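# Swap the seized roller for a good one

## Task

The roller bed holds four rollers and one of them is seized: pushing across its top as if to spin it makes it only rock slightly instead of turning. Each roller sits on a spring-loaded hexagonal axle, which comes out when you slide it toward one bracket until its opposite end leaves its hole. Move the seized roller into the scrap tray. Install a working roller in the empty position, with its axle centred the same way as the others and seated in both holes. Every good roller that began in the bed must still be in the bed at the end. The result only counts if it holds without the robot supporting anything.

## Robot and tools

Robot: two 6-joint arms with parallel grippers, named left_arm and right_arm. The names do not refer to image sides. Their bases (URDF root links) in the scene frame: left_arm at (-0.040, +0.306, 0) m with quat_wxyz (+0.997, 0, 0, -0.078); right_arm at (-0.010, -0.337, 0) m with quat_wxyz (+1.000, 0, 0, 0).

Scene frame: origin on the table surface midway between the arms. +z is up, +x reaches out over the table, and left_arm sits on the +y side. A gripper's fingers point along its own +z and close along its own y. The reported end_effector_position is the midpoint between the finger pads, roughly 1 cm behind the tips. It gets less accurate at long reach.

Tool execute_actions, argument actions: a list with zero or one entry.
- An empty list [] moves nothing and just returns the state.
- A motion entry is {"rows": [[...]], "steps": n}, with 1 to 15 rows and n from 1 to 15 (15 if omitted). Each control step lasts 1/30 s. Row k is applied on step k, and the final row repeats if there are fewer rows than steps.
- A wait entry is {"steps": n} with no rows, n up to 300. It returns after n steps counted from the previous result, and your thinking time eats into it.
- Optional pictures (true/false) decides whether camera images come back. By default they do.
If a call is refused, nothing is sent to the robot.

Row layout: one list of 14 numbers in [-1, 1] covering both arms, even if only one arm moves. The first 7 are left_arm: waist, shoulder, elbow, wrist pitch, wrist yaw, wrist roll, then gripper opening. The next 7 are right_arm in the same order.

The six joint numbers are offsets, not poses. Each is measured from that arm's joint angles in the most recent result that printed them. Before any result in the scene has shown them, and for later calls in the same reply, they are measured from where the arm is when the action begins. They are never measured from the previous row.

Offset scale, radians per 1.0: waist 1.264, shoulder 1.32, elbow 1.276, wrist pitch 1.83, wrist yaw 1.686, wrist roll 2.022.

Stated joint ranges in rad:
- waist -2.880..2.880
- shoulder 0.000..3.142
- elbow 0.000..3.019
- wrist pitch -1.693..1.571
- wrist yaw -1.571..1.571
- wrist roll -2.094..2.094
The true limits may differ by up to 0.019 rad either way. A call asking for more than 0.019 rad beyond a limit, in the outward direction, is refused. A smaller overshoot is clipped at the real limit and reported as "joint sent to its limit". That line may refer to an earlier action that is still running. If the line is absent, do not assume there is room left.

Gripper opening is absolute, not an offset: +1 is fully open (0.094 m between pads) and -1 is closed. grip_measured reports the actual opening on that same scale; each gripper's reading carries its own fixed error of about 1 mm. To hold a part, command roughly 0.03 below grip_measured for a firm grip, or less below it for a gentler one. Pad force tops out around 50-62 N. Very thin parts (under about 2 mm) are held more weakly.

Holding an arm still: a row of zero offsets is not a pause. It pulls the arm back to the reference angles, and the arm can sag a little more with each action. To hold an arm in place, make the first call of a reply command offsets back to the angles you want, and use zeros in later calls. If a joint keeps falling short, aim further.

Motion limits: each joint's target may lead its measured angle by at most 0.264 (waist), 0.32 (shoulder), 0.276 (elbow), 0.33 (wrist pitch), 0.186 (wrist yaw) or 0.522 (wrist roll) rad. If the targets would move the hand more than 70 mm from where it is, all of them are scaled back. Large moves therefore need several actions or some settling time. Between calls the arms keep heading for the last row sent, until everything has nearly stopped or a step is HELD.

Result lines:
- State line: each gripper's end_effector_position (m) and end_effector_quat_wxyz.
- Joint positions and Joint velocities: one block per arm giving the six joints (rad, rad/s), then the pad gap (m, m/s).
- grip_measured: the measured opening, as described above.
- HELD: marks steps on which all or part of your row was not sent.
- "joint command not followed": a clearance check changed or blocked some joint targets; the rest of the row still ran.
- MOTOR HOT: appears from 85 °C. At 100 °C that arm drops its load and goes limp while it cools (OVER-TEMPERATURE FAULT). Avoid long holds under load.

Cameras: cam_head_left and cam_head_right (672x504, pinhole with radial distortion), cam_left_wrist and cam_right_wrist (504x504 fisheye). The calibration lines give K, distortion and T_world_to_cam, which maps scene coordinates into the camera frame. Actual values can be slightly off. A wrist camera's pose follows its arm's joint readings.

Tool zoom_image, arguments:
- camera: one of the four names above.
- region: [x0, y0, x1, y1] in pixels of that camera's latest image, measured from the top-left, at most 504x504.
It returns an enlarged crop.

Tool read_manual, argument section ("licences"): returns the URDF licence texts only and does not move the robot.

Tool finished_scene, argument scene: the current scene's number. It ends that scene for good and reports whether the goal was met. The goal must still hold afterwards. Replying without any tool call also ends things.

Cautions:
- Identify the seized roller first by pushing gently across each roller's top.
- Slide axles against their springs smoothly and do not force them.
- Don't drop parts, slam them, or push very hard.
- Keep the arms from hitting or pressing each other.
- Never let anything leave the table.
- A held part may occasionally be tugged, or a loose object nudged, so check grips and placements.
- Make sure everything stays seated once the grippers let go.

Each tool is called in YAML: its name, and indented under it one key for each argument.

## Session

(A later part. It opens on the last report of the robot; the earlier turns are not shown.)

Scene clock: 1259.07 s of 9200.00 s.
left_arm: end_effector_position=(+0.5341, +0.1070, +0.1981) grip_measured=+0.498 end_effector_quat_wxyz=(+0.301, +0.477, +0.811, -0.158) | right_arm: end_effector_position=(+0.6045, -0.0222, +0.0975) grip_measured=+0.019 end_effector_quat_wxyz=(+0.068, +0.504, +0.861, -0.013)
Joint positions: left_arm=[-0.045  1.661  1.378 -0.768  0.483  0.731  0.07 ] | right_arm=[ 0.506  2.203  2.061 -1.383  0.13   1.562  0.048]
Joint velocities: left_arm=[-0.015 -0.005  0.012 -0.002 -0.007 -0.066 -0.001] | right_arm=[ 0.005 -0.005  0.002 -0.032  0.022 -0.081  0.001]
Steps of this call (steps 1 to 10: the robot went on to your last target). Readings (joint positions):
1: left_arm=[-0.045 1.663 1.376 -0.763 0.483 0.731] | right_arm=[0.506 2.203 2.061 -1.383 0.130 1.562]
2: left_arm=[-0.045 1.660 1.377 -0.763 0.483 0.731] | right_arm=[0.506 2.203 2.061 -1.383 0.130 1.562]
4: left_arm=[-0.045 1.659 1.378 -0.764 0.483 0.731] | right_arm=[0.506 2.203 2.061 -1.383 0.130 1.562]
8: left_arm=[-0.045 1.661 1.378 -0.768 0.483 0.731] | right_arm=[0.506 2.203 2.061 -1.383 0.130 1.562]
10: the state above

execute_actions:
  actions:
    - {"rows":[[0.02,-0.005,-0.01,0.01,0,0,0.5,0.02,-0.015,0.04,0,-0.01,0,-0.04],[0.035,-0.008,-0.025,0.03,0.01,-0.005,0.5,0.02,-0.015,0.04,0,-0.01,0,-0.04],[0.05,-0.01,-0.04,0.05,0.02,-0.01,0.5,0.02,-0.015,0.04,0,-0.01,0,-0.04],[0.065,-0.012,-0.055,0.07,0.03,-0.015,0.5,0.02,-0.015,0.04,0,-0.01,0,-0.04],[0.08,-0.014,-0.07,0.09,0.04,-0.02,0.5,0.02,-0.015,0.04,0,-0.01,0,-0.04],[0.09,-0.016,-0.085,0.11,0.055,-0.025,0.5,0.02,-0.015,0.04,0,-0.01,0,-0.04],[0.1,-0.018,-0.1,0.13,0.07,-0.03,0.5,0.02,-0.015,0.04,0,-0.01,0,-0.04],[0.11,-0.02,-0.115,0.15,0.085,-0.035,0.5,0.02,-0.015,0.04,0,-0.01,0,-0.04],[0.12,-0.022,-0.13,0.17,0.1,-0.04,0.5,0.02,-0.015,0.04,0,-0.01,0,-0.04],[0.13,-0.024,-0.145,0.19,0.115,-0.045,0.5,0.02,-0.015,0.04,0,-0.01,0,-0.04],[0.14,-0.026,-0.16,0.21,0.13,-0.05,0.5,0.02,-0.015,0.04,0,-0.01,0,-0.04],[0.15,-0.028,-0.175,0.23,0.145,-0.06,0.5,0.02,-0.015,0.04,0,-0.01,0,-0.04],[0.16,-0.03,-0.19,0.255,0.16,-0.065,0.5,0.02,-0.015,0.04,0,-0.01,0,-0.04],[0.165,-0.03,-0.2,0.28,0.175,-0.07,0.5,0.02,-0.015,0.04,0,-0.01,0,-0.04],[0.17,-0.03,-0.21,0.3,0.19,-0.08,0.5,0.02,-0.015,0.04,0,-0.01,0,-0.04]],"steps":15}
  pictures: false

execute_actions:
  actions:
    - {"steps":8}

Scene clock: 1277.97 s of 9200.00 s.
left_arm: end_effector_position=(+0.5444, +0.1908, +0.1732) grip_measured=+0.498 end_effector_quat_wxyz=(+0.433, +0.398, +0.776, -0.227) | right_arm: end_effector_position=(+0.6045, -0.0222, +0.0975) grip_measured=+0.019 end_effector_quat_wxyz=(+0.068, +0.504, +0.861, -0.013)
Joint positions: left_arm=[ 0.166  1.641  1.131 -0.31   0.777  0.636  0.07 ] | right_arm=[ 0.506  2.203  2.061 -1.383  0.13   1.562  0.048]
Joint velocities: left_arm=[ 0.278 -0.005 -0.462  1.131  0.549 -0.3   -0.001] | right_arm=[-0.005 -0.015 -0.002 -0.002  0.022  0.022 -0.002]
Steps of this call (steps 1 to 15: the robot went on to your last target; steps 16 to 90: nothing new was sent; then 15.40 s passed at rest; steps 91 to 105: all 15 steps of this action). Readings (joint positions):
91: left_arm=[-0.044 1.661 1.376 -0.766 0.483 0.731] | right_arm=[0.506 2.203 2.061 -1.383 0.130 1.562]
92: left_arm=[-0.041 1.660 1.371 -0.755 0.490 0.731] | right_arm=[0.506 2.203 2.061 -1.383 0.130 1.562]
94: left_arm=[-0.026 1.654 1.344 -0.706 0.519 0.728] | right_arm=[0.506 2.203 2.061 -1.383 0.130 1.562]
98: left_arm=[0.046 1.644 1.267 -0.573 0.603 0.706] | right_arm=[0.506 2.203 2.061 -1.383 0.130 1.562]
105: the state above

Scene clock: 1278.23 s of 9200.00 s.
left_arm: end_effector_position=(+0.5458, +0.1949, +0.1763) grip_measured=+0.498 end_effector_quat_wxyz=(+0.452, +0.385, +0.770, -0.232) | right_arm: end_effector_position=(+0.6045, -0.0222, +0.0975) grip_measured=+0.019 end_effector_quat_wxyz=(+0.068, +0.504, +0.861, -0.013)
Joint positions: left_arm=[ 0.177  1.636  1.106 -0.235  0.799  0.593  0.07 ] | right_arm=[ 0.506  2.203  2.061 -1.383  0.13   1.562  0.048]
Joint velocities: left_arm=[-0.005 -0.054 -0.022  0.032  0.007 -0.095 -0.   ] | right_arm=[-0.005 -0.015 -0.002  0.002 -0.081  0.007 -0.   ]
Steps of this call (steps 1 to 8: the robot went on to your last target). Readings (joint positions):
1: left_arm=[0.173 1.641 1.118 -0.280 0.790 0.626] | right_arm=[0.506 2.203 2.061 -1.383 0.130 1.562]
2: left_arm=[0.177 1.641 1.111 -0.262 0.794 0.618] | right_arm=[0.506 2.203 2.061 -1.383 0.130 1.562]
4: left_arm=[0.178 1.641 1.106 -0.246 0.798 0.605] | right_arm=[0.506 2.203 2.061 -1.383 0.130 1.562]
8: the state above
camera_calibration (this result's frames):
cam_left_wrist: T_world_to_cam=[[-0.811246, -0.58468, -0.00533347, 0.558192], [-0.52783, 0.736231, -0.423508, 0.223337], [0.251544, -0.340754, -0.905877, 0.216179], [0, 0, 0, 1]] pos_world=[0.516337, 0.2356, 0.293394]
cam_right_wrist: T_world_to_cam=[[-0.872505, -0.486069, -0.0497065, 0.518089], [-0.452278, 0.764955, 0.458572, 0.252602], [-0.184875, 0.422588, -0.887266, 0.328781], [0, 0, 0, 1]] pos_world=[0.627065, -0.0803407, 0.201633]

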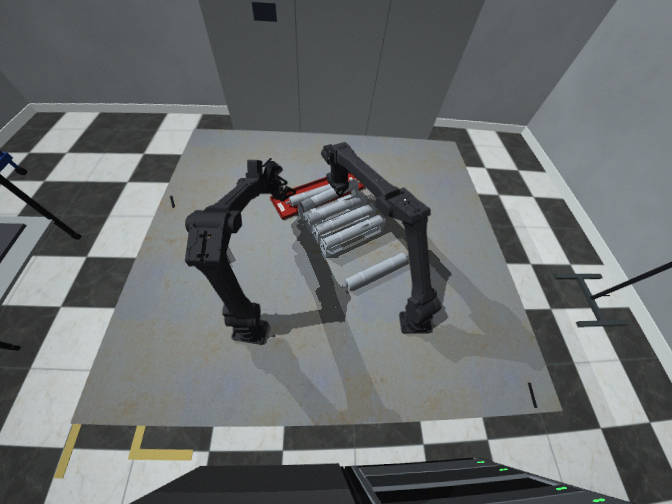

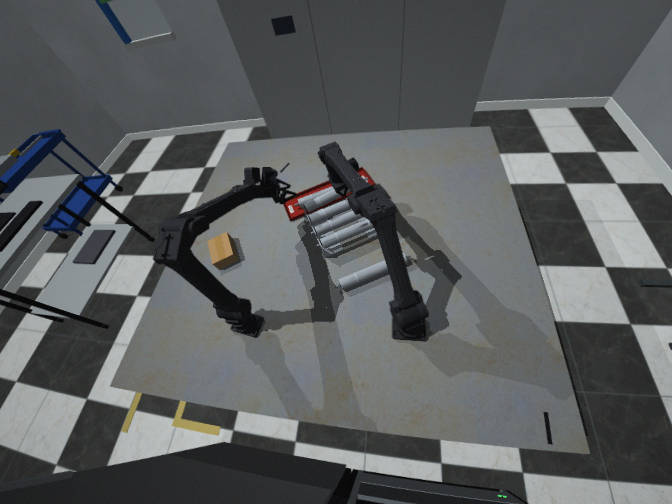

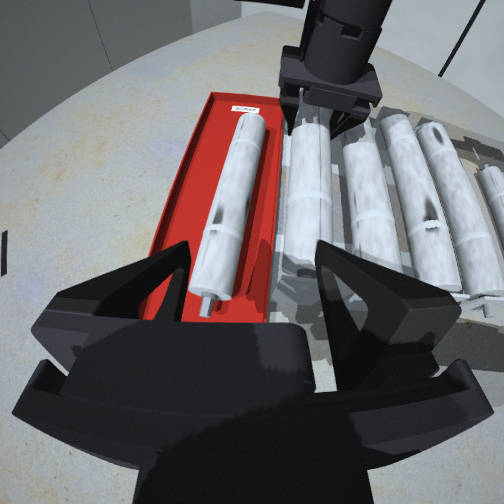

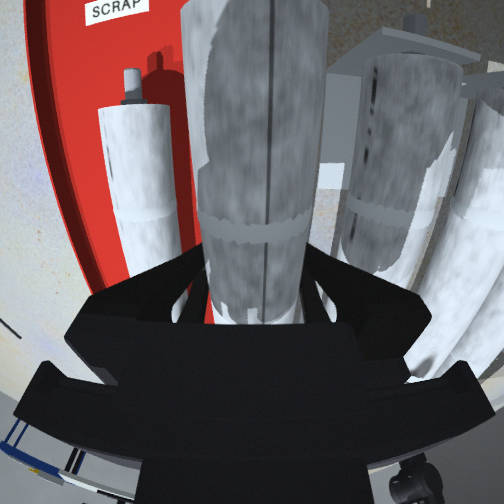

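execute_actions:
  actions:
    - {"rows":[[0.01,0,-0.02,0.03,0.015,-0.01,0.5,0.02,-0.015,0.04,0,-0.01,0,-0.04],[0.02,0,-0.04,0.06,0.03,-0.02,0.5,0.02,-0.015,0.04,0,-0.01,0,-0.04],[0.03,0.01,-0.06,0.09,0.045,-0.03,0.5,0.02,-0.015,0.04,0,-0.01,0,-0.04],[0.04,0.02,-0.08,0.12,0.06,-0.04,0.5,0.02,-0.015,0.04,0,-0.01,0,-0.04],[0.05,0.03,-0.1,0.15,0.075,-0.05,0.5,0.02,-0.015,0.04,0,-0.01,0,-0.04],[0.06,0.04,-0.12,0.18,0.09,-0.06,0.5,0.02,-0.015,0.04,0,-0.01,0,-0.04],[0.07,0.05,-0.14,0.21,0.105,-0.07,0.5,0.02,-0.015,0.04,0,-0.01,0,-0.04],[0.075,0.06,-0.16,0.245,0.12,-0.08,0.5,0.02,-0.015,0.04,0,-0.01,0,-0.04],[0.075,0.075,-0.18,0.28,0.135,-0.09,0.5,0.02,-0.015,0.04,0,-0.01,0,-0.04],[0.075,0.09,-0.2,0.315,0.15,-0.1,0.5,0.02,-0.015,0.04,0,-0.01,0,-0.04],[0.075,0.105,-0.22,0.35,0.165,-0.1,0.5,0.02,-0.015,0.04,0,-0.01,0,-0.04],[0.075,0.12,-0.235,0.385,0.18,-0.1,0.5,0.02,-0.015,0.04,0,-0.01,0,-0.04],[0.075,0.135,-0.245,0.42,0.195,-0.1,0.5,0.02,-0.015,0.04,0,-0.01,0,-0.04],[0.075,0.15,-0.245,0.45,0.207,-0.1,0.5,0.02,-0.015,0.04,0,-0.01,0,-0.04],[0.075,0.165,-0.245,0.48,0.209,-0.1,0.5,0.02,-0.015,0.04,0,-0.01,0,-0.04]],"steps":15}
  pictures: false

execute_actions:
  actions:
    - {"steps":12}

Scene clock: 1296.07 s of 9200.00 s.
left_arm: end_effector_position=(+0.4832, +0.2143, +0.0942) grip_measured=+0.498 end_effector_quat_wxyz=(+0.545, +0.385, +0.670, -0.325) | right_arm: end_effector_position=(+0.6045, -0.0222, +0.0975) grip_measured=+0.019 end_effector_quat_wxyz=(+0.068, +0.504, +0.861, -0.013)
Joint positions: left_arm=[0.281 1.798 0.796 0.517 1.14  0.43  0.07 ] | right_arm=[ 0.506  2.203  2.061 -1.383  0.13   1.562  0.048]
Joint velocities: left_arm=[-0.034  0.806 -0.32   1.6    0.227 -0.154  0.   ] | right_arm=[ 0.005 -0.005 -0.012 -0.007 -0.007  0.007  0.   ]
Steps of this call (steps 1 to 30: the robot went on to your last target; steps 31 to 90: nothing new was sent; then 14.33 s passed at rest; steps 91 to 105: all 15 steps of this action). Readings (joint positions):
91: left_arm=[0.178 1.630 1.102 -0.223 0.810 0.584] | right_arm=[0.506 2.203 2.061 -1.383 0.130 1.562]
92: left_arm=[0.179 1.630 1.092 -0.197 0.830 0.582] | right_arm=[0.506 2.203 2.061 -1.383 0.130 1.562]
94: left_arm=[0.188 1.630 1.057 -0.113 0.878 0.567] | right_arm=[0.506 2.203 2.061 -1.383 0.130 1.562]
98: left_arm=[0.235 1.647 0.952 0.094 0.979 0.513] | right_arm=[0.506 2.203 2.061 -1.383 0.130 1.562]
105: the state above

Scene clock: 1296.47 s of 9200.00 s.
left_arm: end_effector_position=(+0.4816, +0.2123, +0.0746) grip_measured=+0.498 end_effector_quat_wxyz=(+0.552, +0.387, +0.663, -0.326) | right_arm: end_effector_position=(+0.6045, -0.0222, +0.0975) grip_measured=+0.019 end_effector_quat_wxyz=(+0.068, +0.504, +0.861, -0.013)
Joint positions: left_arm=[0.279 1.861 0.783 0.63  1.148 0.408 0.07 ] | right_arm=[ 0.506  2.203  2.061 -1.383  0.13   1.562  0.048]
Joint velocities: left_arm=[ 0.015  0.005  0.012 -0.007 -0.037 -0.022  0.   ] | right_arm=[-0.005 -0.005  0.007 -0.002  0.007  0.007  0.002]
Steps of this call (steps 1 to 12: the robot went on to your last target). Readings (joint positions):
1: left_arm=[0.280 1.823 0.788 0.560 1.145 0.426] | right_arm=[0.506 2.203 2.061 -1.383 0.130 1.562]
2: left_arm=[0.279 1.843 0.785 0.585 1.146 0.422] | right_arm=[0.506 2.203 2.061 -1.383 0.130 1.562]
4: left_arm=[0.279 1.864 0.783 0.609 1.146 0.417] | right_arm=[0.506 2.203 2.061 -1.383 0.130 1.562]
8: left_arm=[0.279 1.862 0.783 0.627 1.148 0.411] | right_arm=[0.506 2.203 2.061 -1.383 0.130 1.562]
12: the state above
camera_calibration (this result's frames):
cam_left_wrist: T_world_to_cam=[[-0.87698, -0.480361, -0.0125856, 0.525777], [-0.339739, 0.638348, -0.690717, 0.0836188], [0.339827, -0.601469, -0.723016, 0.14534], [0, 0, 0, 1]] pos_world=[0.440114, 0.286603, 0.169457]
cam_right_wrist: T_world_to_cam=[[-0.872505, -0.486069, -0.0497065, 0.518089], [-0.452278, 0.764955, 0.458572, 0.252602], [-0.184875, 0.422588, -0.887266, 0.328781], [0, 0, 0, 1]] pos_world=[0.627065, -0.0803407, 0.201633]

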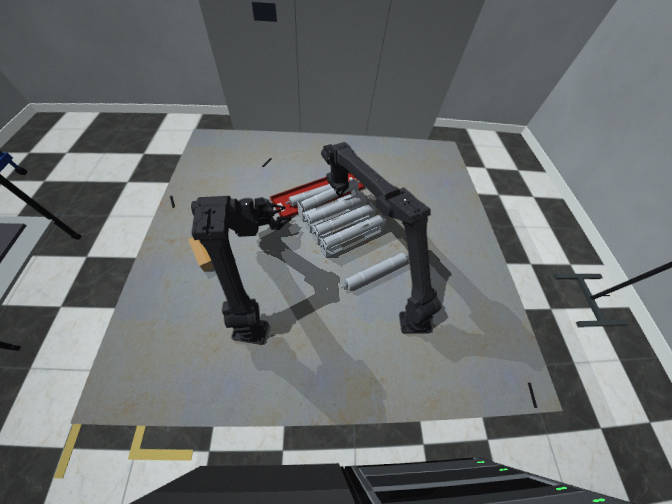

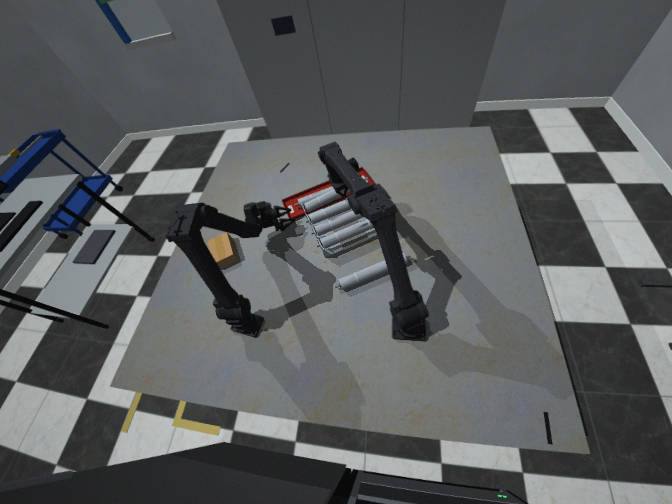

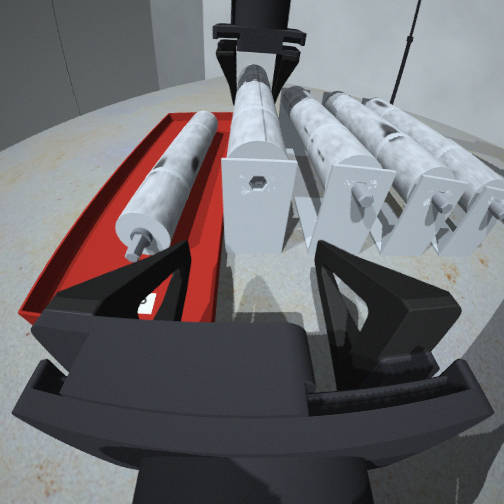

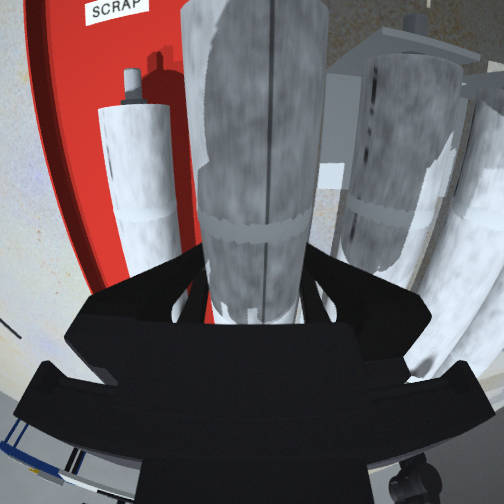

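Excellent view.

zoom_image:
  camera: "cam_left_wrist"
  region: [218,140,298,220]

Region (218, 140, 298, 220) of cam_left_wrist's 504x504 image, scaled by 6.300, with more detail than that image has.

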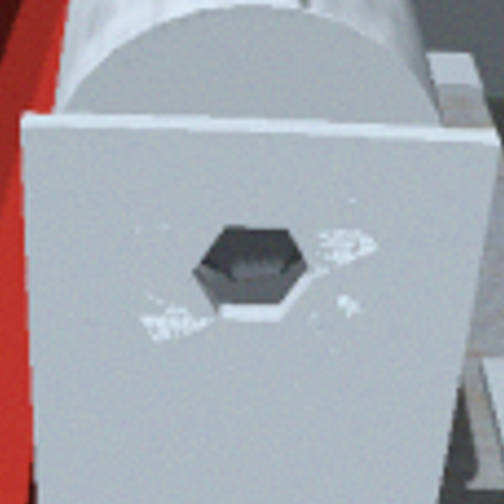

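execute_actions:
  actions:
    - {"rows":[[0,0,0.015,0,0,0,0.5,0.02,0.003,0.04,0,0.0,0,-0.04]],"steps":15}

zoom_image:
  camera: "cam_left_wrist"
  region: [218,140,298,220]

Scene clock: 1308.43 s of 9200.00 s.
left_arm: end_effector_position=(+0.4816, +0.2123, +0.0746) grip_measured=+0.498 end_effector_quat_wxyz=(+0.552, +0.387, +0.663, -0.327) | right_arm: end_effector_position=(+0.6020, -0.0182, +0.0908) grip_measured=+0.019 end_effector_quat_wxyz=(+0.064, +0.503, +0.862, -0.017)
Joint positions: left_arm=[0.279 1.861 0.783 0.63  1.148 0.406 0.07 ] | right_arm=[ 0.512  2.213  2.061 -1.383  0.128  1.565  0.048]
Joint velocities: left_arm=[-0.005 -0.015 -0.007 -0.007 -0.007 -0.037  0.   ] | right_arm=[ 0.005 -0.005 -0.002  0.007 -0.022 -0.022 -0.   ]
Steps of this call (steps 1 to 30: the robot went on to your last target; steps 31 to 90: nothing new was sent; then 8.47 s passed at rest; steps 91 to 105: all 15 steps of this action). Readings (joint positions):
91: left_arm=[0.279 1.861 0.783 0.630 1.148 0.406] | right_arm=[0.506 2.205 2.061 -1.383 0.133 1.562]
92: left_arm=[0.279 1.861 0.783 0.630 1.148 0.406] | right_arm=[0.506 2.206 2.061 -1.383 0.136 1.562]
94: left_arm=[0.279 1.861 0.783 0.630 1.148 0.406] | right_arm=[0.506 2.210 2.061 -1.383 0.135 1.562]
98: left_arm=[0.279 1.861 0.783 0.630 1.148 0.406] | right_arm=[0.510 2.210 2.061 -1.383 0.130 1.563]
105: the state above
camera_calibration (this result's frames):
cam_left_wrist: T_world_to_cam=[[-0.876837, -0.480669, -0.0107088, 0.525633], [-0.341088, 0.637602, -0.690741, 0.0844288], [0.338846, -0.602014, -0.723023, 0.145929], [0, 0, 0, 1]] pos_world=[0.440245, 0.286675, 0.169457]
cam_right_wrist: T_world_to_cam=[[-0.871198, -0.489284, -0.0401925, 0.515832], [-0.450708, 0.764675, 0.460581, 0.250258], [-0.194621, 0.419372, -0.886707, 0.326432], [0, 0, 0, 1]] pos_world=[0.625715, -0.0758741, 0.194918]

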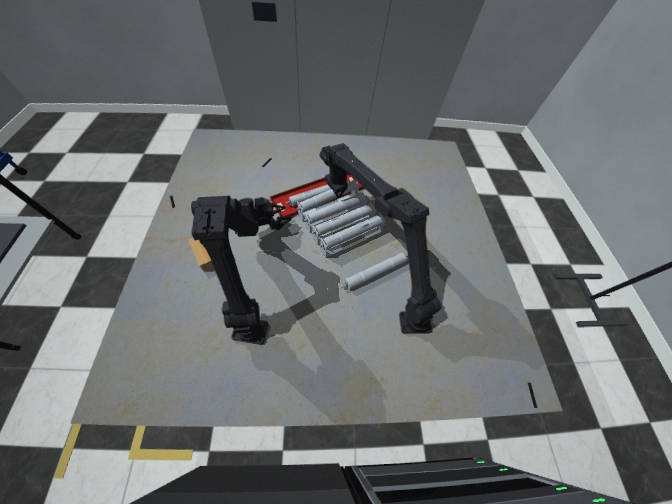

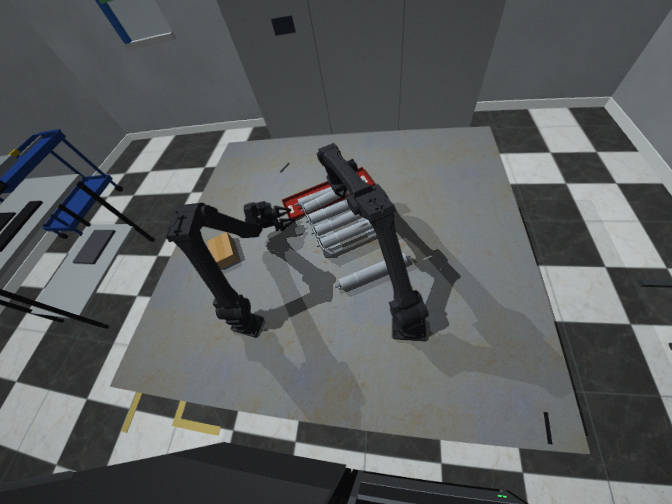

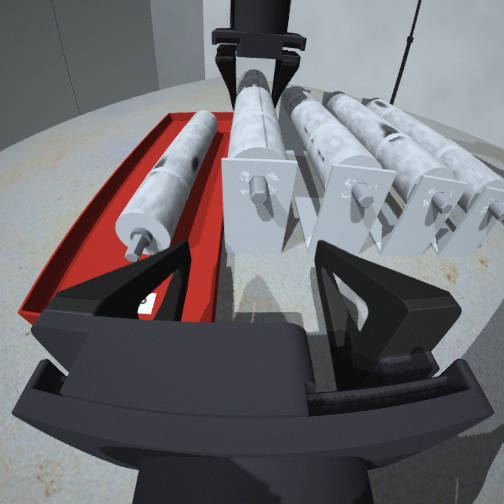

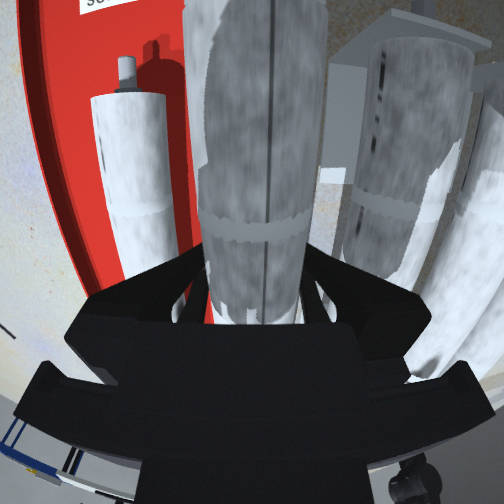

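Region (218, 140, 298, 220) of cam_left_wrist's 504x504 image, scaled by 6.300, with more detail than that image has.

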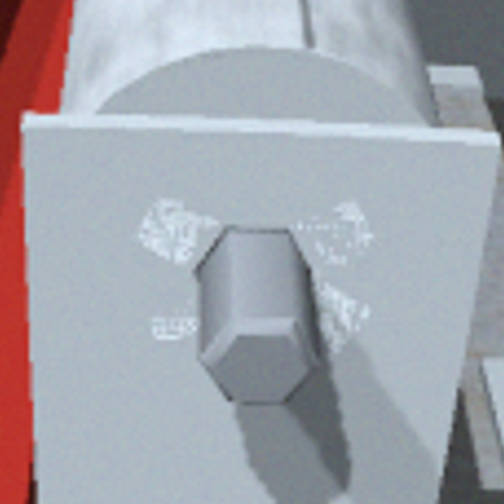

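execute_actions:
  actions:
    - {"rows":[[-0.008,0.003,0.022,0.005,-0.005,-0.008,-0.3,0.015,-0.012,0.04,0,0,0,-0.04],[-0.014,0.005,0.025,0.008,-0.009,-0.012,-0.3,0.015,-0.012,0.04,0,0,0,-0.04],[-0.02,0.007,0.028,0.011,-0.013,-0.016,-0.3,0.015,-0.012,0.04,0,0,0,-0.04],[-0.026,0.009,0.031,0.014,-0.017,-0.02,-0.3,0.015,-0.012,0.04,0,0,0,-0.04],[-0.032,0.011,0.034,0.017,-0.021,-0.024,-0.3,0.015,-0.012,0.04,0,0,0,-0.04],[-0.038,0.013,0.037,0.02,-0.025,-0.028,-0.3,0.015,-0.012,0.04,0,0,0,-0.04],[-0.044,0.015,0.04,0.023,-0.029,-0.031,-0.3,0.015,-0.012,0.04,0,0,0,-0.04],[-0.05,0.018,0.043,0.026,-0.033,-0.034,-0.3,0.015,-0.012,0.04,0,0,0,-0.04],[-0.056,0.021,0.046,0.029,-0.037,-0.037,-0.3,0.015,-0.012,0.04,0,0,0,-0.04],[-0.062,0.024,0.049,0.032,-0.041,-0.04,-0.3,0.015,-0.012,0.04,0,0,0,-0.04],[-0.067,0.026,0.052,0.035,-0.045,-0.043,-0.3,0.015,-0.012,0.04,0,0,0,-0.04],[-0.072,0.028,0.054,0.038,-0.049,-0.046,-0.3,0.015,-0.012,0.04,0,0,0,-0.04],[-0.076,0.03,0.056,0.041,-0.052,-0.049,-0.3,0.015,-0.012,0.04,0,0,0,-0.04],[-0.08,0.032,0.058,0.043,-0.055,-0.051,-0.3,0.015,-0.012,0.04,0,0,0,-0.04],[-0.083,0.033,0.06,0.045,-0.057,-0.052,-0.3,0.015,-0.012,0.04,0,0,0,-0.04]],"steps":15}
  pictures: false

execute_actions:
  actions:
    - {"steps":12}

Scene clock: 1328.27 s of 9200.00 s.
left_arm: end_effector_position=(+0.5051, +0.1716, +0.0907) grip_measured=-0.298 end_effector_quat_wxyz=(+0.563, +0.396, +0.653, -0.316) | right_arm: end_effector_position=(+0.6020, -0.0180, +0.0908) grip_measured=+0.019 end_effector_quat_wxyz=(+0.064, +0.503, +0.862, -0.017)
Joint positions: left_arm=[0.185 1.867 0.832 0.691 1.06  0.337 0.033] | right_arm=[ 0.512  2.213  2.061 -1.383  0.127  1.565  0.048]
Joint velocities: left_arm=[-0.181  0.054  0.061  0.125 -0.139 -0.139 -0.   ] | right_arm=[-0.005 -0.015 -0.002  0.002  0.051 -0.022 -0.   ]
Steps of this call (steps 1 to 15: the robot went on to your last target; steps 16 to 90: nothing new was sent; then 16.33 s passed at rest; steps 91 to 105: all 15 steps of this action). Readings (joint positions):
91: left_arm=[0.279 1.861 0.783 0.630 1.146 0.406] | right_arm=[0.512 2.213 2.061 -1.383 0.127 1.565]
92: left_arm=[0.278 1.861 0.784 0.630 1.141 0.405] | right_arm=[0.512 2.213 2.061 -1.383 0.127 1.565]
94: left_arm=[0.273 1.861 0.787 0.633 1.129 0.399] | right_arm=[0.512 2.213 2.061 -1.383 0.127 1.565]
98: left_arm=[0.245 1.861 0.804 0.652 1.102 0.377] | right_arm=[0.512 2.213 2.061 -1.383 0.127 1.565]
105: the state above

Scene clock: 1328.67 s of 9200.00 s.
left_arm: end_effector_position=(+0.5056, +0.1664, +0.0878) grip_measured=-0.298 end_effector_quat_wxyz=(+0.559, +0.392, +0.655, -0.323) | right_arm: end_effector_position=(+0.6020, -0.0180, +0.0908) grip_measured=+0.019 end_effector_quat_wxyz=(+0.064, +0.503, +0.862, -0.017)
Joint positions: left_arm=[0.175 1.877 0.836 0.697 1.056 0.319 0.033] | right_arm=[ 0.512  2.213  2.061 -1.383  0.127  1.565  0.048]
Joint velocities: left_arm=[-0.005  0.005 -0.017  0.007  0.066 -0.037 -0.   ] | right_arm=[ 0.005 -0.015  0.007 -0.017  0.022  0.007  0.001]
Steps of this call (steps 1 to 12: the robot went on to your last target). Readings (joint positions):
1: left_arm=[0.180 1.870 0.835 0.694 1.058 0.333] | right_arm=[0.512 2.213 2.061 -1.383 0.127 1.565]
2: left_arm=[0.177 1.872 0.836 0.696 1.057 0.330] | right_arm=[0.512 2.213 2.061 -1.383 0.127 1.565]
4: left_arm=[0.175 1.874 0.836 0.697 1.057 0.325] | right_arm=[0.512 2.213 2.061 -1.383 0.127 1.565]
8: left_arm=[0.175 1.877 0.836 0.697 1.056 0.320] | right_arm=[0.512 2.213 2.061 -1.383 0.127 1.565]
12: the state above
camera_calibration (this result's frames):
cam_left_wrist: T_world_to_cam=[[-0.878223, -0.477066, -0.0336383, 0.526872], [-0.32057, 0.639408, -0.698851, 0.121118], [0.354907, -0.602964, -0.714476, 0.111032], [0, 0, 0, 1]] pos_world=[0.462132, 0.240857, 0.181697]
cam_right_wrist: T_world_to_cam=[[-0.871199, -0.489282, -0.0401921, 0.515832], [-0.450557, 0.764356, 0.461257, 0.249992], [-0.194964, 0.419956, -0.886356, 0.326542], [0, 0, 0, 1]] pos_world=[0.625692, -0.075829, 0.194854]

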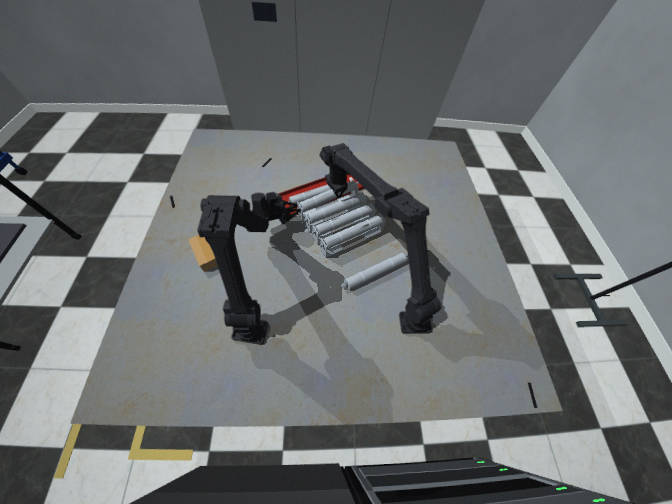

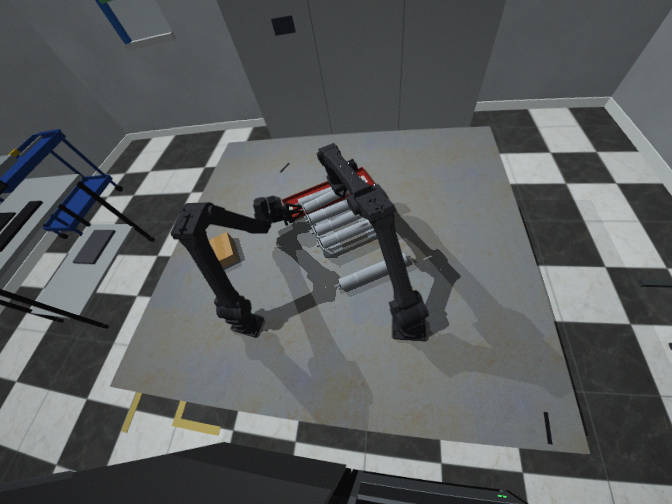

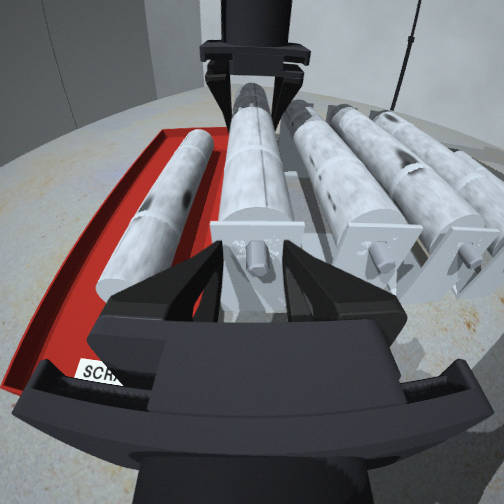

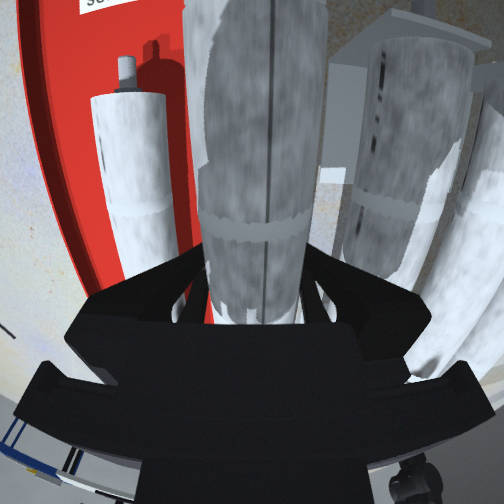

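Lower 9 mm (q2 +.018).

execute_actions:
  actions:
    - {"rows":[[-0.004,0.033,0.012,0.008,0,0,-0.3,0.015,-0.012,0.04,0,0,0,-0.04]],"steps":15}

Scene clock: 1333.10 s of 9200.00 s.
left_arm: end_effector_position=(+0.5048, +0.1664, +0.0787) grip_measured=-0.298 end_effector_quat_wxyz=(+0.554, +0.389, +0.660, -0.326) | right_arm: end_effector_position=(+0.6020, -0.0180, +0.0908) grip_measured=+0.019 end_effector_quat_wxyz=(+0.064, +0.503, +0.862, -0.017)
Joint positions: left_arm=[0.175 1.895 0.836 0.699 1.056 0.317 0.033] | right_arm=[ 0.512  2.213  2.061 -1.383  0.127  1.565  0.048]
Joint velocities: left_arm=[ 0.005 -0.005 -0.002 -0.002  0.007 -0.095  0.   ] | right_arm=[-0.015 -0.015 -0.012  0.007 -0.051 -0.051  0.   ]
Steps of this call (steps 1 to 30: the robot went on to your last target; steps 31 to 90: nothing new was sent; then 0.93 s passed at rest; steps 91 to 105: all 15 steps of this action). Readings (joint positions):
91: left_arm=[0.175 1.878 0.836 0.697 1.056 0.317] | right_arm=[0.512 2.213 2.061 -1.383 0.127 1.565]
92: left_arm=[0.175 1.880 0.836 0.698 1.056 0.317] | right_arm=[0.512 2.213 2.061 -1.383 0.127 1.565]
94: left_arm=[0.175 1.885 0.836 0.699 1.056 0.317] | right_arm=[0.512 2.213 2.061 -1.383 0.127 1.565]
98: left_arm=[0.175 1.894 0.836 0.699 1.056 0.317] | right_arm=[0.512 2.213 2.061 -1.383 0.127 1.565]
105: the state above
camera_calibration (this result's frames):
cam_left_wrist: T_world_to_cam=[[-0.878553, -0.47732, -0.0175849, 0.524833], [-0.333071, 0.638605, -0.69372, 0.120554], [0.342356, -0.603613, -0.72003, 0.111665], [0, 0, 0, 1]] pos_world=[0.463018, 0.240929, 0.173262]
cam_right_wrist: T_world_to_cam=[[-0.871199, -0.489282, -0.0401921, 0.515832], [-0.450557, 0.764356, 0.461257, 0.249992], [-0.194964, 0.419956, -0.886356, 0.326542], [0, 0, 0, 1]] pos_world=[0.625692, -0.075829, 0.194854]

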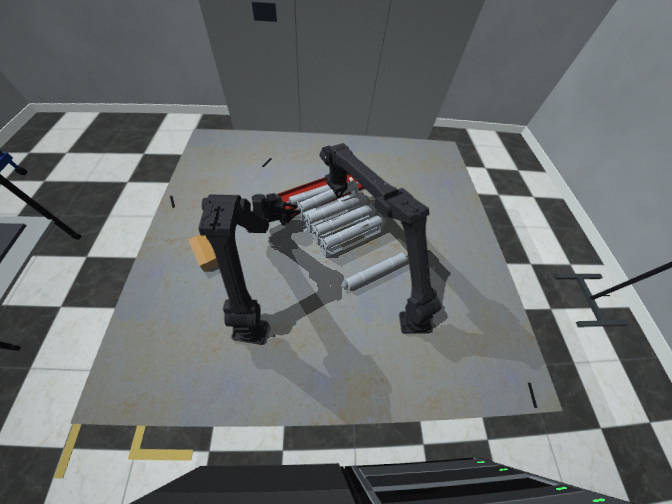

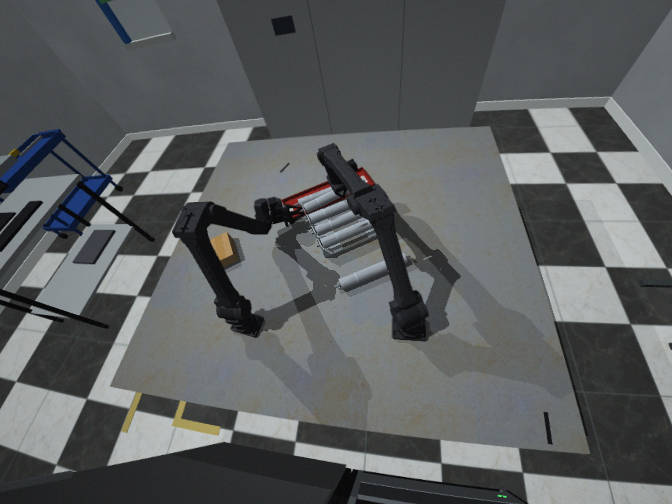

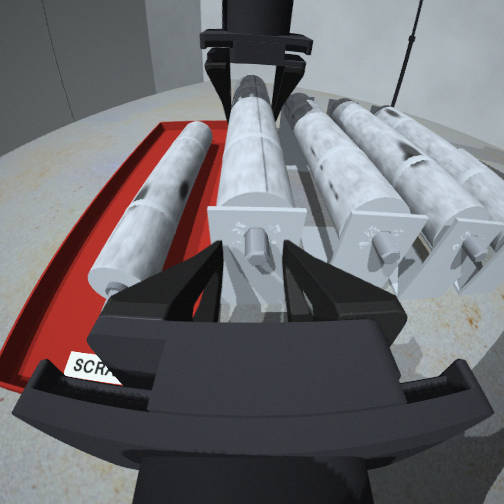

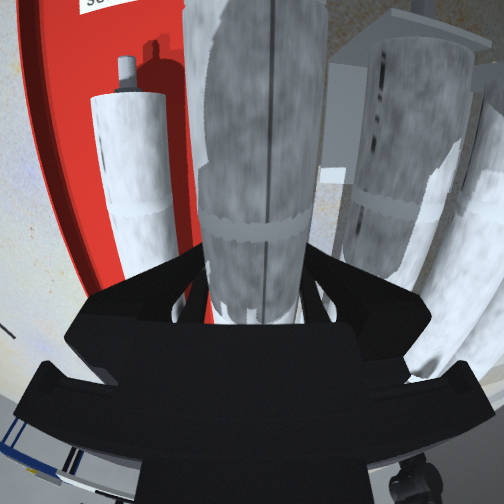

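execute_actions:
  actions:
    - {"rows":[[-0.011,0.01,0.012,0.005,0,0,-0.3,0.015,-0.012,0.04,0,0,0,-0.04],[-0.011,0.01,0.012,0.005,0,0,-0.35,0.015,-0.012,0.04,0,0,0,-0.04],[-0.011,0.01,0.012,0.005,0,0,-0.4,0.015,-0.012,0.04,0,0,0,-0.04],[-0.011,0.01,0.012,0.005,0,0,-0.45,0.015,-0.012,0.04,0,0,0,-0.04],[-0.011,0.01,0.012,0.005,0,0,-0.5,0.015,-0.012,0.04,0,0,0,-0.04],[-0.011,0.01,0.012,0.005,0,0,-0.55,0.015,-0.012,0.04,0,0,0,-0.04],[-0.011,0.01,0.012,0.005,0,0,-0.6,0.015,-0.012,0.04,0,0,0,-0.04],[-0.011,0.01,0.012,0.005,0,0,-0.65,0.015,-0.012,0.04,0,0,0,-0.04],[-0.011,0.01,0.012,0.005,0,0,-0.7,0.015,-0.012,0.04,0,0,0,-0.04],[-0.011,0.01,0.012,0.005,0,0,-0.74,0.015,-0.012,0.04,0,0,0,-0.04],[-0.011,0.01,0.012,0.005,0,0,-0.78,0.015,-0.012,0.04,0,0,0,-0.04],[-0.011,0.01,0.012,0.005,0,0,-0.82,0.015,-0.012,0.04,0,0,0,-0.04]],"steps":15}
  pictures: false

Scene clock: 1341.67 s of 9200.00 s.
left_arm: end_effector_position=(+0.5040, +0.1633, +0.0787) grip_measured=-0.788 end_effector_quat_wxyz=(+0.553, +0.391, +0.659, -0.328) | right_arm: end_effector_position=(+0.6019, -0.0180, +0.0908) grip_measured=+0.019 end_effector_quat_wxyz=(+0.064, +0.503, +0.862, -0.017)
Joint positions: left_arm=[0.169 1.895 0.836 0.699 1.056 0.317 0.01 ] | right_arm=[ 0.512  2.213  2.061 -1.383  0.127  1.565  0.048]
Joint velocities: left_arm=[ 0.005  0.005 -0.007 -0.007  0.037  0.066 -0.   ] | right_arm=[ 0.005  0.005 -0.002 -0.027  0.022 -0.051 -0.   ]
Steps of this call (steps 1 to 15: the robot went on to your last target; steps 16 to 90: nothing new was sent; then 5.07 s passed at rest; steps 91 to 105: all 15 steps of this action). Readings (joint positions):
91: left_arm=[0.175 1.895 0.836 0.699 1.056 0.317] | right_arm=[0.512 2.213 2.061 -1.383 0.127 1.565]
92: left_arm=[0.174 1.895 0.836 0.699 1.056 0.317] | right_arm=[0.512 2.213 2.061 -1.383 0.127 1.565]
94: left_arm=[0.173 1.895 0.836 0.699 1.056 0.317] | right_arm=[0.512 2.213 2.061 -1.383 0.127 1.565]
98: left_arm=[0.170 1.895 0.836 0.699 1.056 0.317] | right_arm=[0.512 2.213 2.061 -1.383 0.127 1.565]
105: the state above

execute_actions:
  actions:
    - {"rows":[[0.01,0,0,0,0.002,0.005,-0.82,0.015,-0.012,0.04,0,0,0,-0.04],[0.016,0,-0.003,-0.002,0.004,0.007,-0.82,0.015,-0.012,0.04,0,0,0,-0.04],[0.022,0,-0.006,-0.004,0.006,0.009,-0.82,0.015,-0.012,0.04,0,0,0,-0.04],[0.028,-0.001,-0.008,-0.006,0.008,0.011,-0.82,0.015,-0.012,0.04,0,0,0,-0.04],[0.034,-0.002,-0.01,-0.008,0.01,0.013,-0.82,0.015,-0.012,0.04,0,0,0,-0.04],[0.04,-0.003,-0.012,-0.01,0.012,0.015,-0.82,0.015,-0.012,0.04,0,0,0,-0.04],[0.045,-0.004,-0.014,-0.012,0.014,0.017,-0.82,0.015,-0.012,0.04,0,0,0,-0.04],[0.05,-0.005,-0.016,-0.013,0.016,0.019,-0.82,0.015,-0.012,0.04,0,0,0,-0.04],[0.055,-0.006,-0.018,-0.014,0.018,0.021,-0.82,0.015,-0.012,0.04,0,0,0,-0.04],[0.06,-0.007,-0.02,-0.015,0.02,0.023,-0.82,0.015,-0.012,0.04,0,0,0,-0.04],[0.064,-0.008,-0.022,-0.016,0.022,0.024,-0.82,0.015,-0.012,0.04,0,0,0,-0.04],[0.068,-0.008,-0.024,-0.017,0.024,0.025,-0.82,0.015,-0.012,0.04,0,0,0,-0.04],[0.072,-0.008,-0.026,-0.018,0.025,0.026,-0.82,0.015,-0.012,0.04,0,0,0,-0.04],[0.075,-0.008,-0.028,-0.019,0.026,0.027,-0.82,0.015,-0.012,0.04,0,0,0,-0.04],[0.078,-0.008,-0.03,-0.02,0.027,0.028,-0.82,0.015,-0.012,0.04,0,0,0,-0.04]],"steps":15}
  pictures: false

execute_actions:
  actions:
    - {"steps":12}

Scene clock: 1355.43 s of 9200.00 s.
left_arm: end_effector_position=(+0.4953, +0.1796, +0.0763) grip_measured=-0.788 end_effector_quat_wxyz=(+0.551, +0.392, +0.658, -0.333) | right_arm: end_effector_position=(+0.6019, -0.0180, +0.0908) grip_measured=+0.019 end_effector_quat_wxyz=(+0.064, +0.503, +0.862, -0.017)
Joint positions: left_arm=[0.207 1.888 0.818 0.681 1.101 0.343 0.01 ] | right_arm=[ 0.512  2.213  2.061 -1.383  0.127  1.566  0.048]
Joint velocities: left_arm=[ 0.122 -0.054 -0.1   -0.056  0.051  0.037  0.   ] | right_arm=[ 0.005 -0.024 -0.022 -0.012 -0.037  0.037  0.   ]
Steps of this call (steps 1 to 15: the robot went on to your last target; steps 16 to 90: nothing new was sent; then 10.27 s passed at rest; steps 91 to 105: all 15 steps of this action). Readings (joint positions):
91: left_arm=[0.170 1.895 0.836 0.699 1.056 0.317] | right_arm=[0.512 2.213 2.061 -1.383 0.127 1.565]
92: left_arm=[0.170 1.895 0.836 0.699 1.056 0.317] | right_arm=[0.512 2.213 2.061 -1.383 0.127 1.565]
94: left_arm=[0.172 1.895 0.835 0.698 1.059 0.317] | right_arm=[0.512 2.213 2.061 -1.383 0.127 1.566]
98: left_arm=[0.178 1.895 0.835 0.691 1.069 0.324] | right_arm=[0.512 2.213 2.061 -1.383 0.127 1.566]
105: the state above

Scene clock: 1355.83 s of 9200.00 s.
left_arm: end_effector_position=(+0.4937, +0.1828, +0.0761) grip_measured=-0.788 end_effector_quat_wxyz=(+0.551, +0.392, +0.658, -0.331) | right_arm: end_effector_position=(+0.6018, -0.0178, +0.0905) grip_measured=+0.019 end_effector_quat_wxyz=(+0.063, +0.503, +0.862, -0.016)
Joint positions: left_arm=[0.214 1.885 0.813 0.678 1.105 0.352 0.01 ] | right_arm=[ 0.512  2.214  2.061 -1.383  0.126  1.567  0.048]
Joint velocities: left_arm=[ 0.005 -0.015 -0.007 -0.012  0.007 -0.007 -0.001] | right_arm=[-0.015 -0.015 -0.022 -0.007  0.007 -0.081  0.001]
Steps of this call (steps 1 to 12: the robot went on to your last target). Readings (joint positions):
1: left_arm=[0.211 1.887 0.815 0.680 1.103 0.346] | right_arm=[0.512 2.213 2.061 -1.383 0.126 1.567]
2: left_arm=[0.214 1.885 0.813 0.679 1.105 0.348] | right_arm=[0.512 2.213 2.061 -1.383 0.126 1.567]
4: left_arm=[0.214 1.885 0.813 0.678 1.105 0.349] | right_arm=[0.512 2.214 2.061 -1.383 0.126 1.567]
8: left_arm=[0.214 1.885 0.813 0.678 1.105 0.351] | right_arm=[0.512 2.214 2.061 -1.383 0.126 1.567]
12: the state above
camera_calibration (this result's frames):
cam_left_wrist: T_world_to_cam=[[-0.884492, -0.466342, -0.0140759, 0.52346], [-0.326774, 0.640748, -0.694738, 0.101092], [0.333005, -0.609891, -0.719125, 0.129204], [0, 0, 0, 1]] pos_world=[0.453005, 0.258137, 0.170514]
cam_right_wrist: T_world_to_cam=[[-0.871949, -0.48796, -0.0400014, 0.516264], [-0.449009, 0.764419, 0.462661, 0.248836], [-0.195182, 0.421378, -0.885632, 0.326259], [0, 0, 0, 1]] pos_world=[0.625566, -0.0757772, 0.19447]

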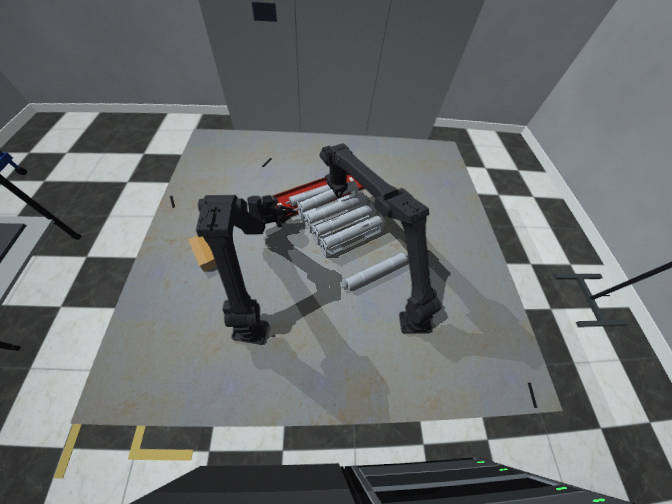

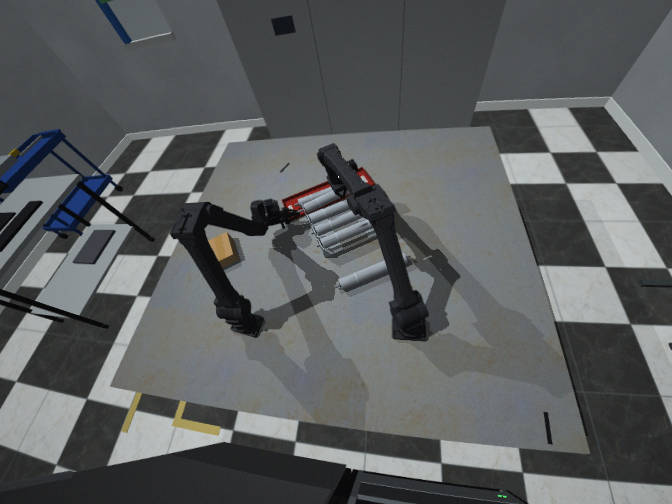

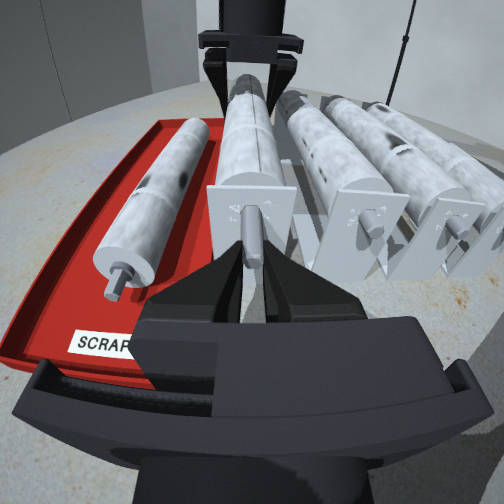

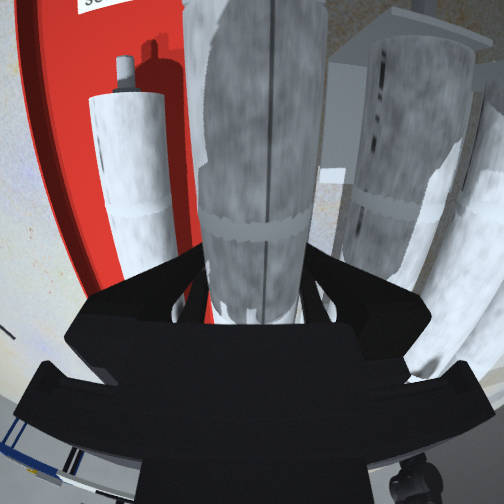

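execute_actions:
  actions:
    - {"rows":[[0.043,-0.003,-0.012,-0.005,0,0.01,-0.82,0.01,-0.008,0.04,0,-0.006,0,-0.04],[0.043,-0.003,-0.012,-0.005,0,0.01,-0.82,0.006,-0.006,0.04,0,-0.01,0,-0.04],[0.043,-0.003,-0.012,-0.005,0,0.01,-0.82,0.002,-0.004,0.04,0,-0.014,0,-0.04],[0.043,-0.003,-0.012,-0.005,0,0.01,-0.82,-0.002,-0.002,0.04,0,-0.018,0,-0.04],[0.043,-0.003,-0.012,-0.005,0,0.01,-0.82,-0.004,-0.002,0.04,0,-0.021,0,-0.04],[0.043,-0.003,-0.012,-0.005,0,0.01,-0.82,-0.006,0,0.04,0,-0.024,0,-0.04],[0.043,-0.003,-0.012,-0.005,0,0.01,-0.82,-0.008,0,0.04,0,-0.027,0,-0.04],[0.043,-0.003,-0.012,-0.005,0,0.01,-0.82,-0.01,0.001,0.04,0,-0.03,0,-0.04],[0.043,-0.003,-0.012,-0.005,0,0.01,-0.82,-0.012,0.002,0.04,0,-0.034,0,-0.04]],"steps":15}

Scene clock: 1369.47 s of 9200.00 s.
left_arm: end_effector_position=(+0.4938, +0.1831, +0.0779) grip_measured=-0.788 end_effector_quat_wxyz=(+0.553, +0.393, +0.656, -0.331) | right_arm: end_effector_position=(+0.6010, -0.0183, +0.0791) grip_measured=+0.019 end_effector_quat_wxyz=(+0.035, +0.508, +0.861, -0.009)
Joint positions: left_arm=[0.215 1.882 0.813 0.678 1.106 0.353 0.01 ] | right_arm=[ 0.498  2.229  2.061 -1.383  0.07   1.563  0.048]
Joint velocities: left_arm=[-0.015 -0.024 -0.012 -0.002 -0.022  0.007 -0.   ] | right_arm=[-0.005  0.005 -0.007 -0.027  0.007 -0.022 -0.001]
Steps of this call (steps 1 to 15: the robot went on to your last target; steps 16 to 90: nothing new was sent; then 10.13 s passed at rest; steps 91 to 105: all 15 steps of this action). Readings (joint positions):
91: left_arm=[0.214 1.885 0.813 0.678 1.105 0.353] | right_arm=[0.512 2.214 2.061 -1.383 0.124 1.567]
92: left_arm=[0.214 1.885 0.813 0.678 1.105 0.353] | right_arm=[0.511 2.214 2.061 -1.383 0.121 1.567]
94: left_arm=[0.214 1.885 0.813 0.678 1.105 0.353] | right_arm=[0.509 2.215 2.061 -1.383 0.111 1.567]
98: left_arm=[0.214 1.883 0.813 0.678 1.105 0.353] | right_arm=[0.503 2.223 2.061 -1.383 0.086 1.565]
105: the state above
camera_calibration (this result's frames):
cam_left_wrist: T_world_to_cam=[[-0.884625, -0.465964, -0.0177704, 0.524026], [-0.323639, 0.640968, -0.696001, 0.100685], [0.335702, -0.609949, -0.71782, 0.129229], [0, 0, 0, 1]] pos_world=[0.45277, 0.258464, 0.172153]
cam_right_wrist: T_world_to_cam=[[-0.877307, -0.47933, -0.0239862, 0.516994], [-0.422835, 0.74833, 0.51109, 0.23422], [-0.227031, 0.458525, -0.859192, 0.333953], [0, 0, 0, 1]] pos_world=[0.628417, -0.0805886, 0.179623]

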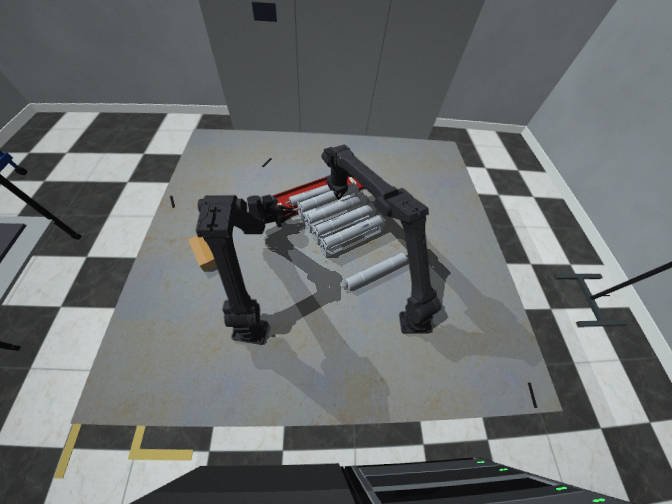

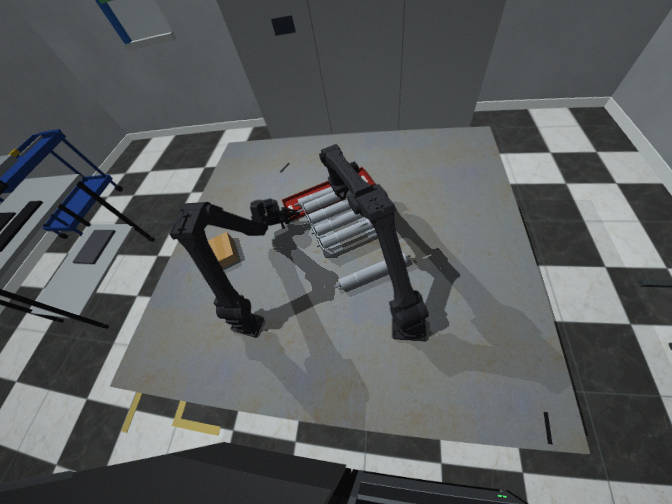

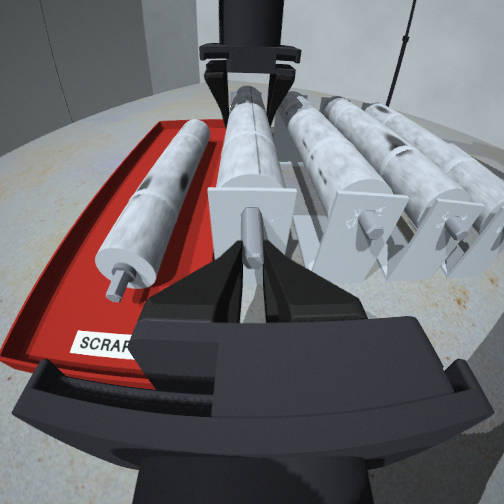

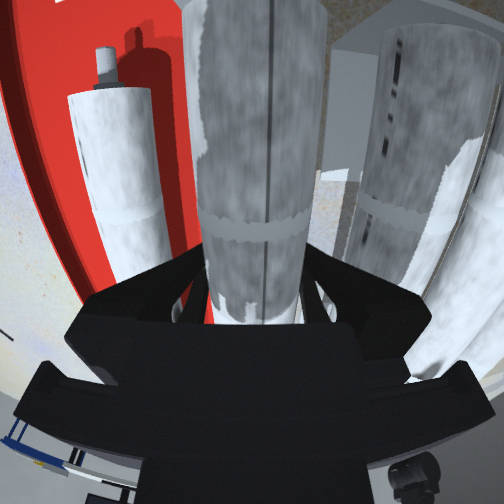

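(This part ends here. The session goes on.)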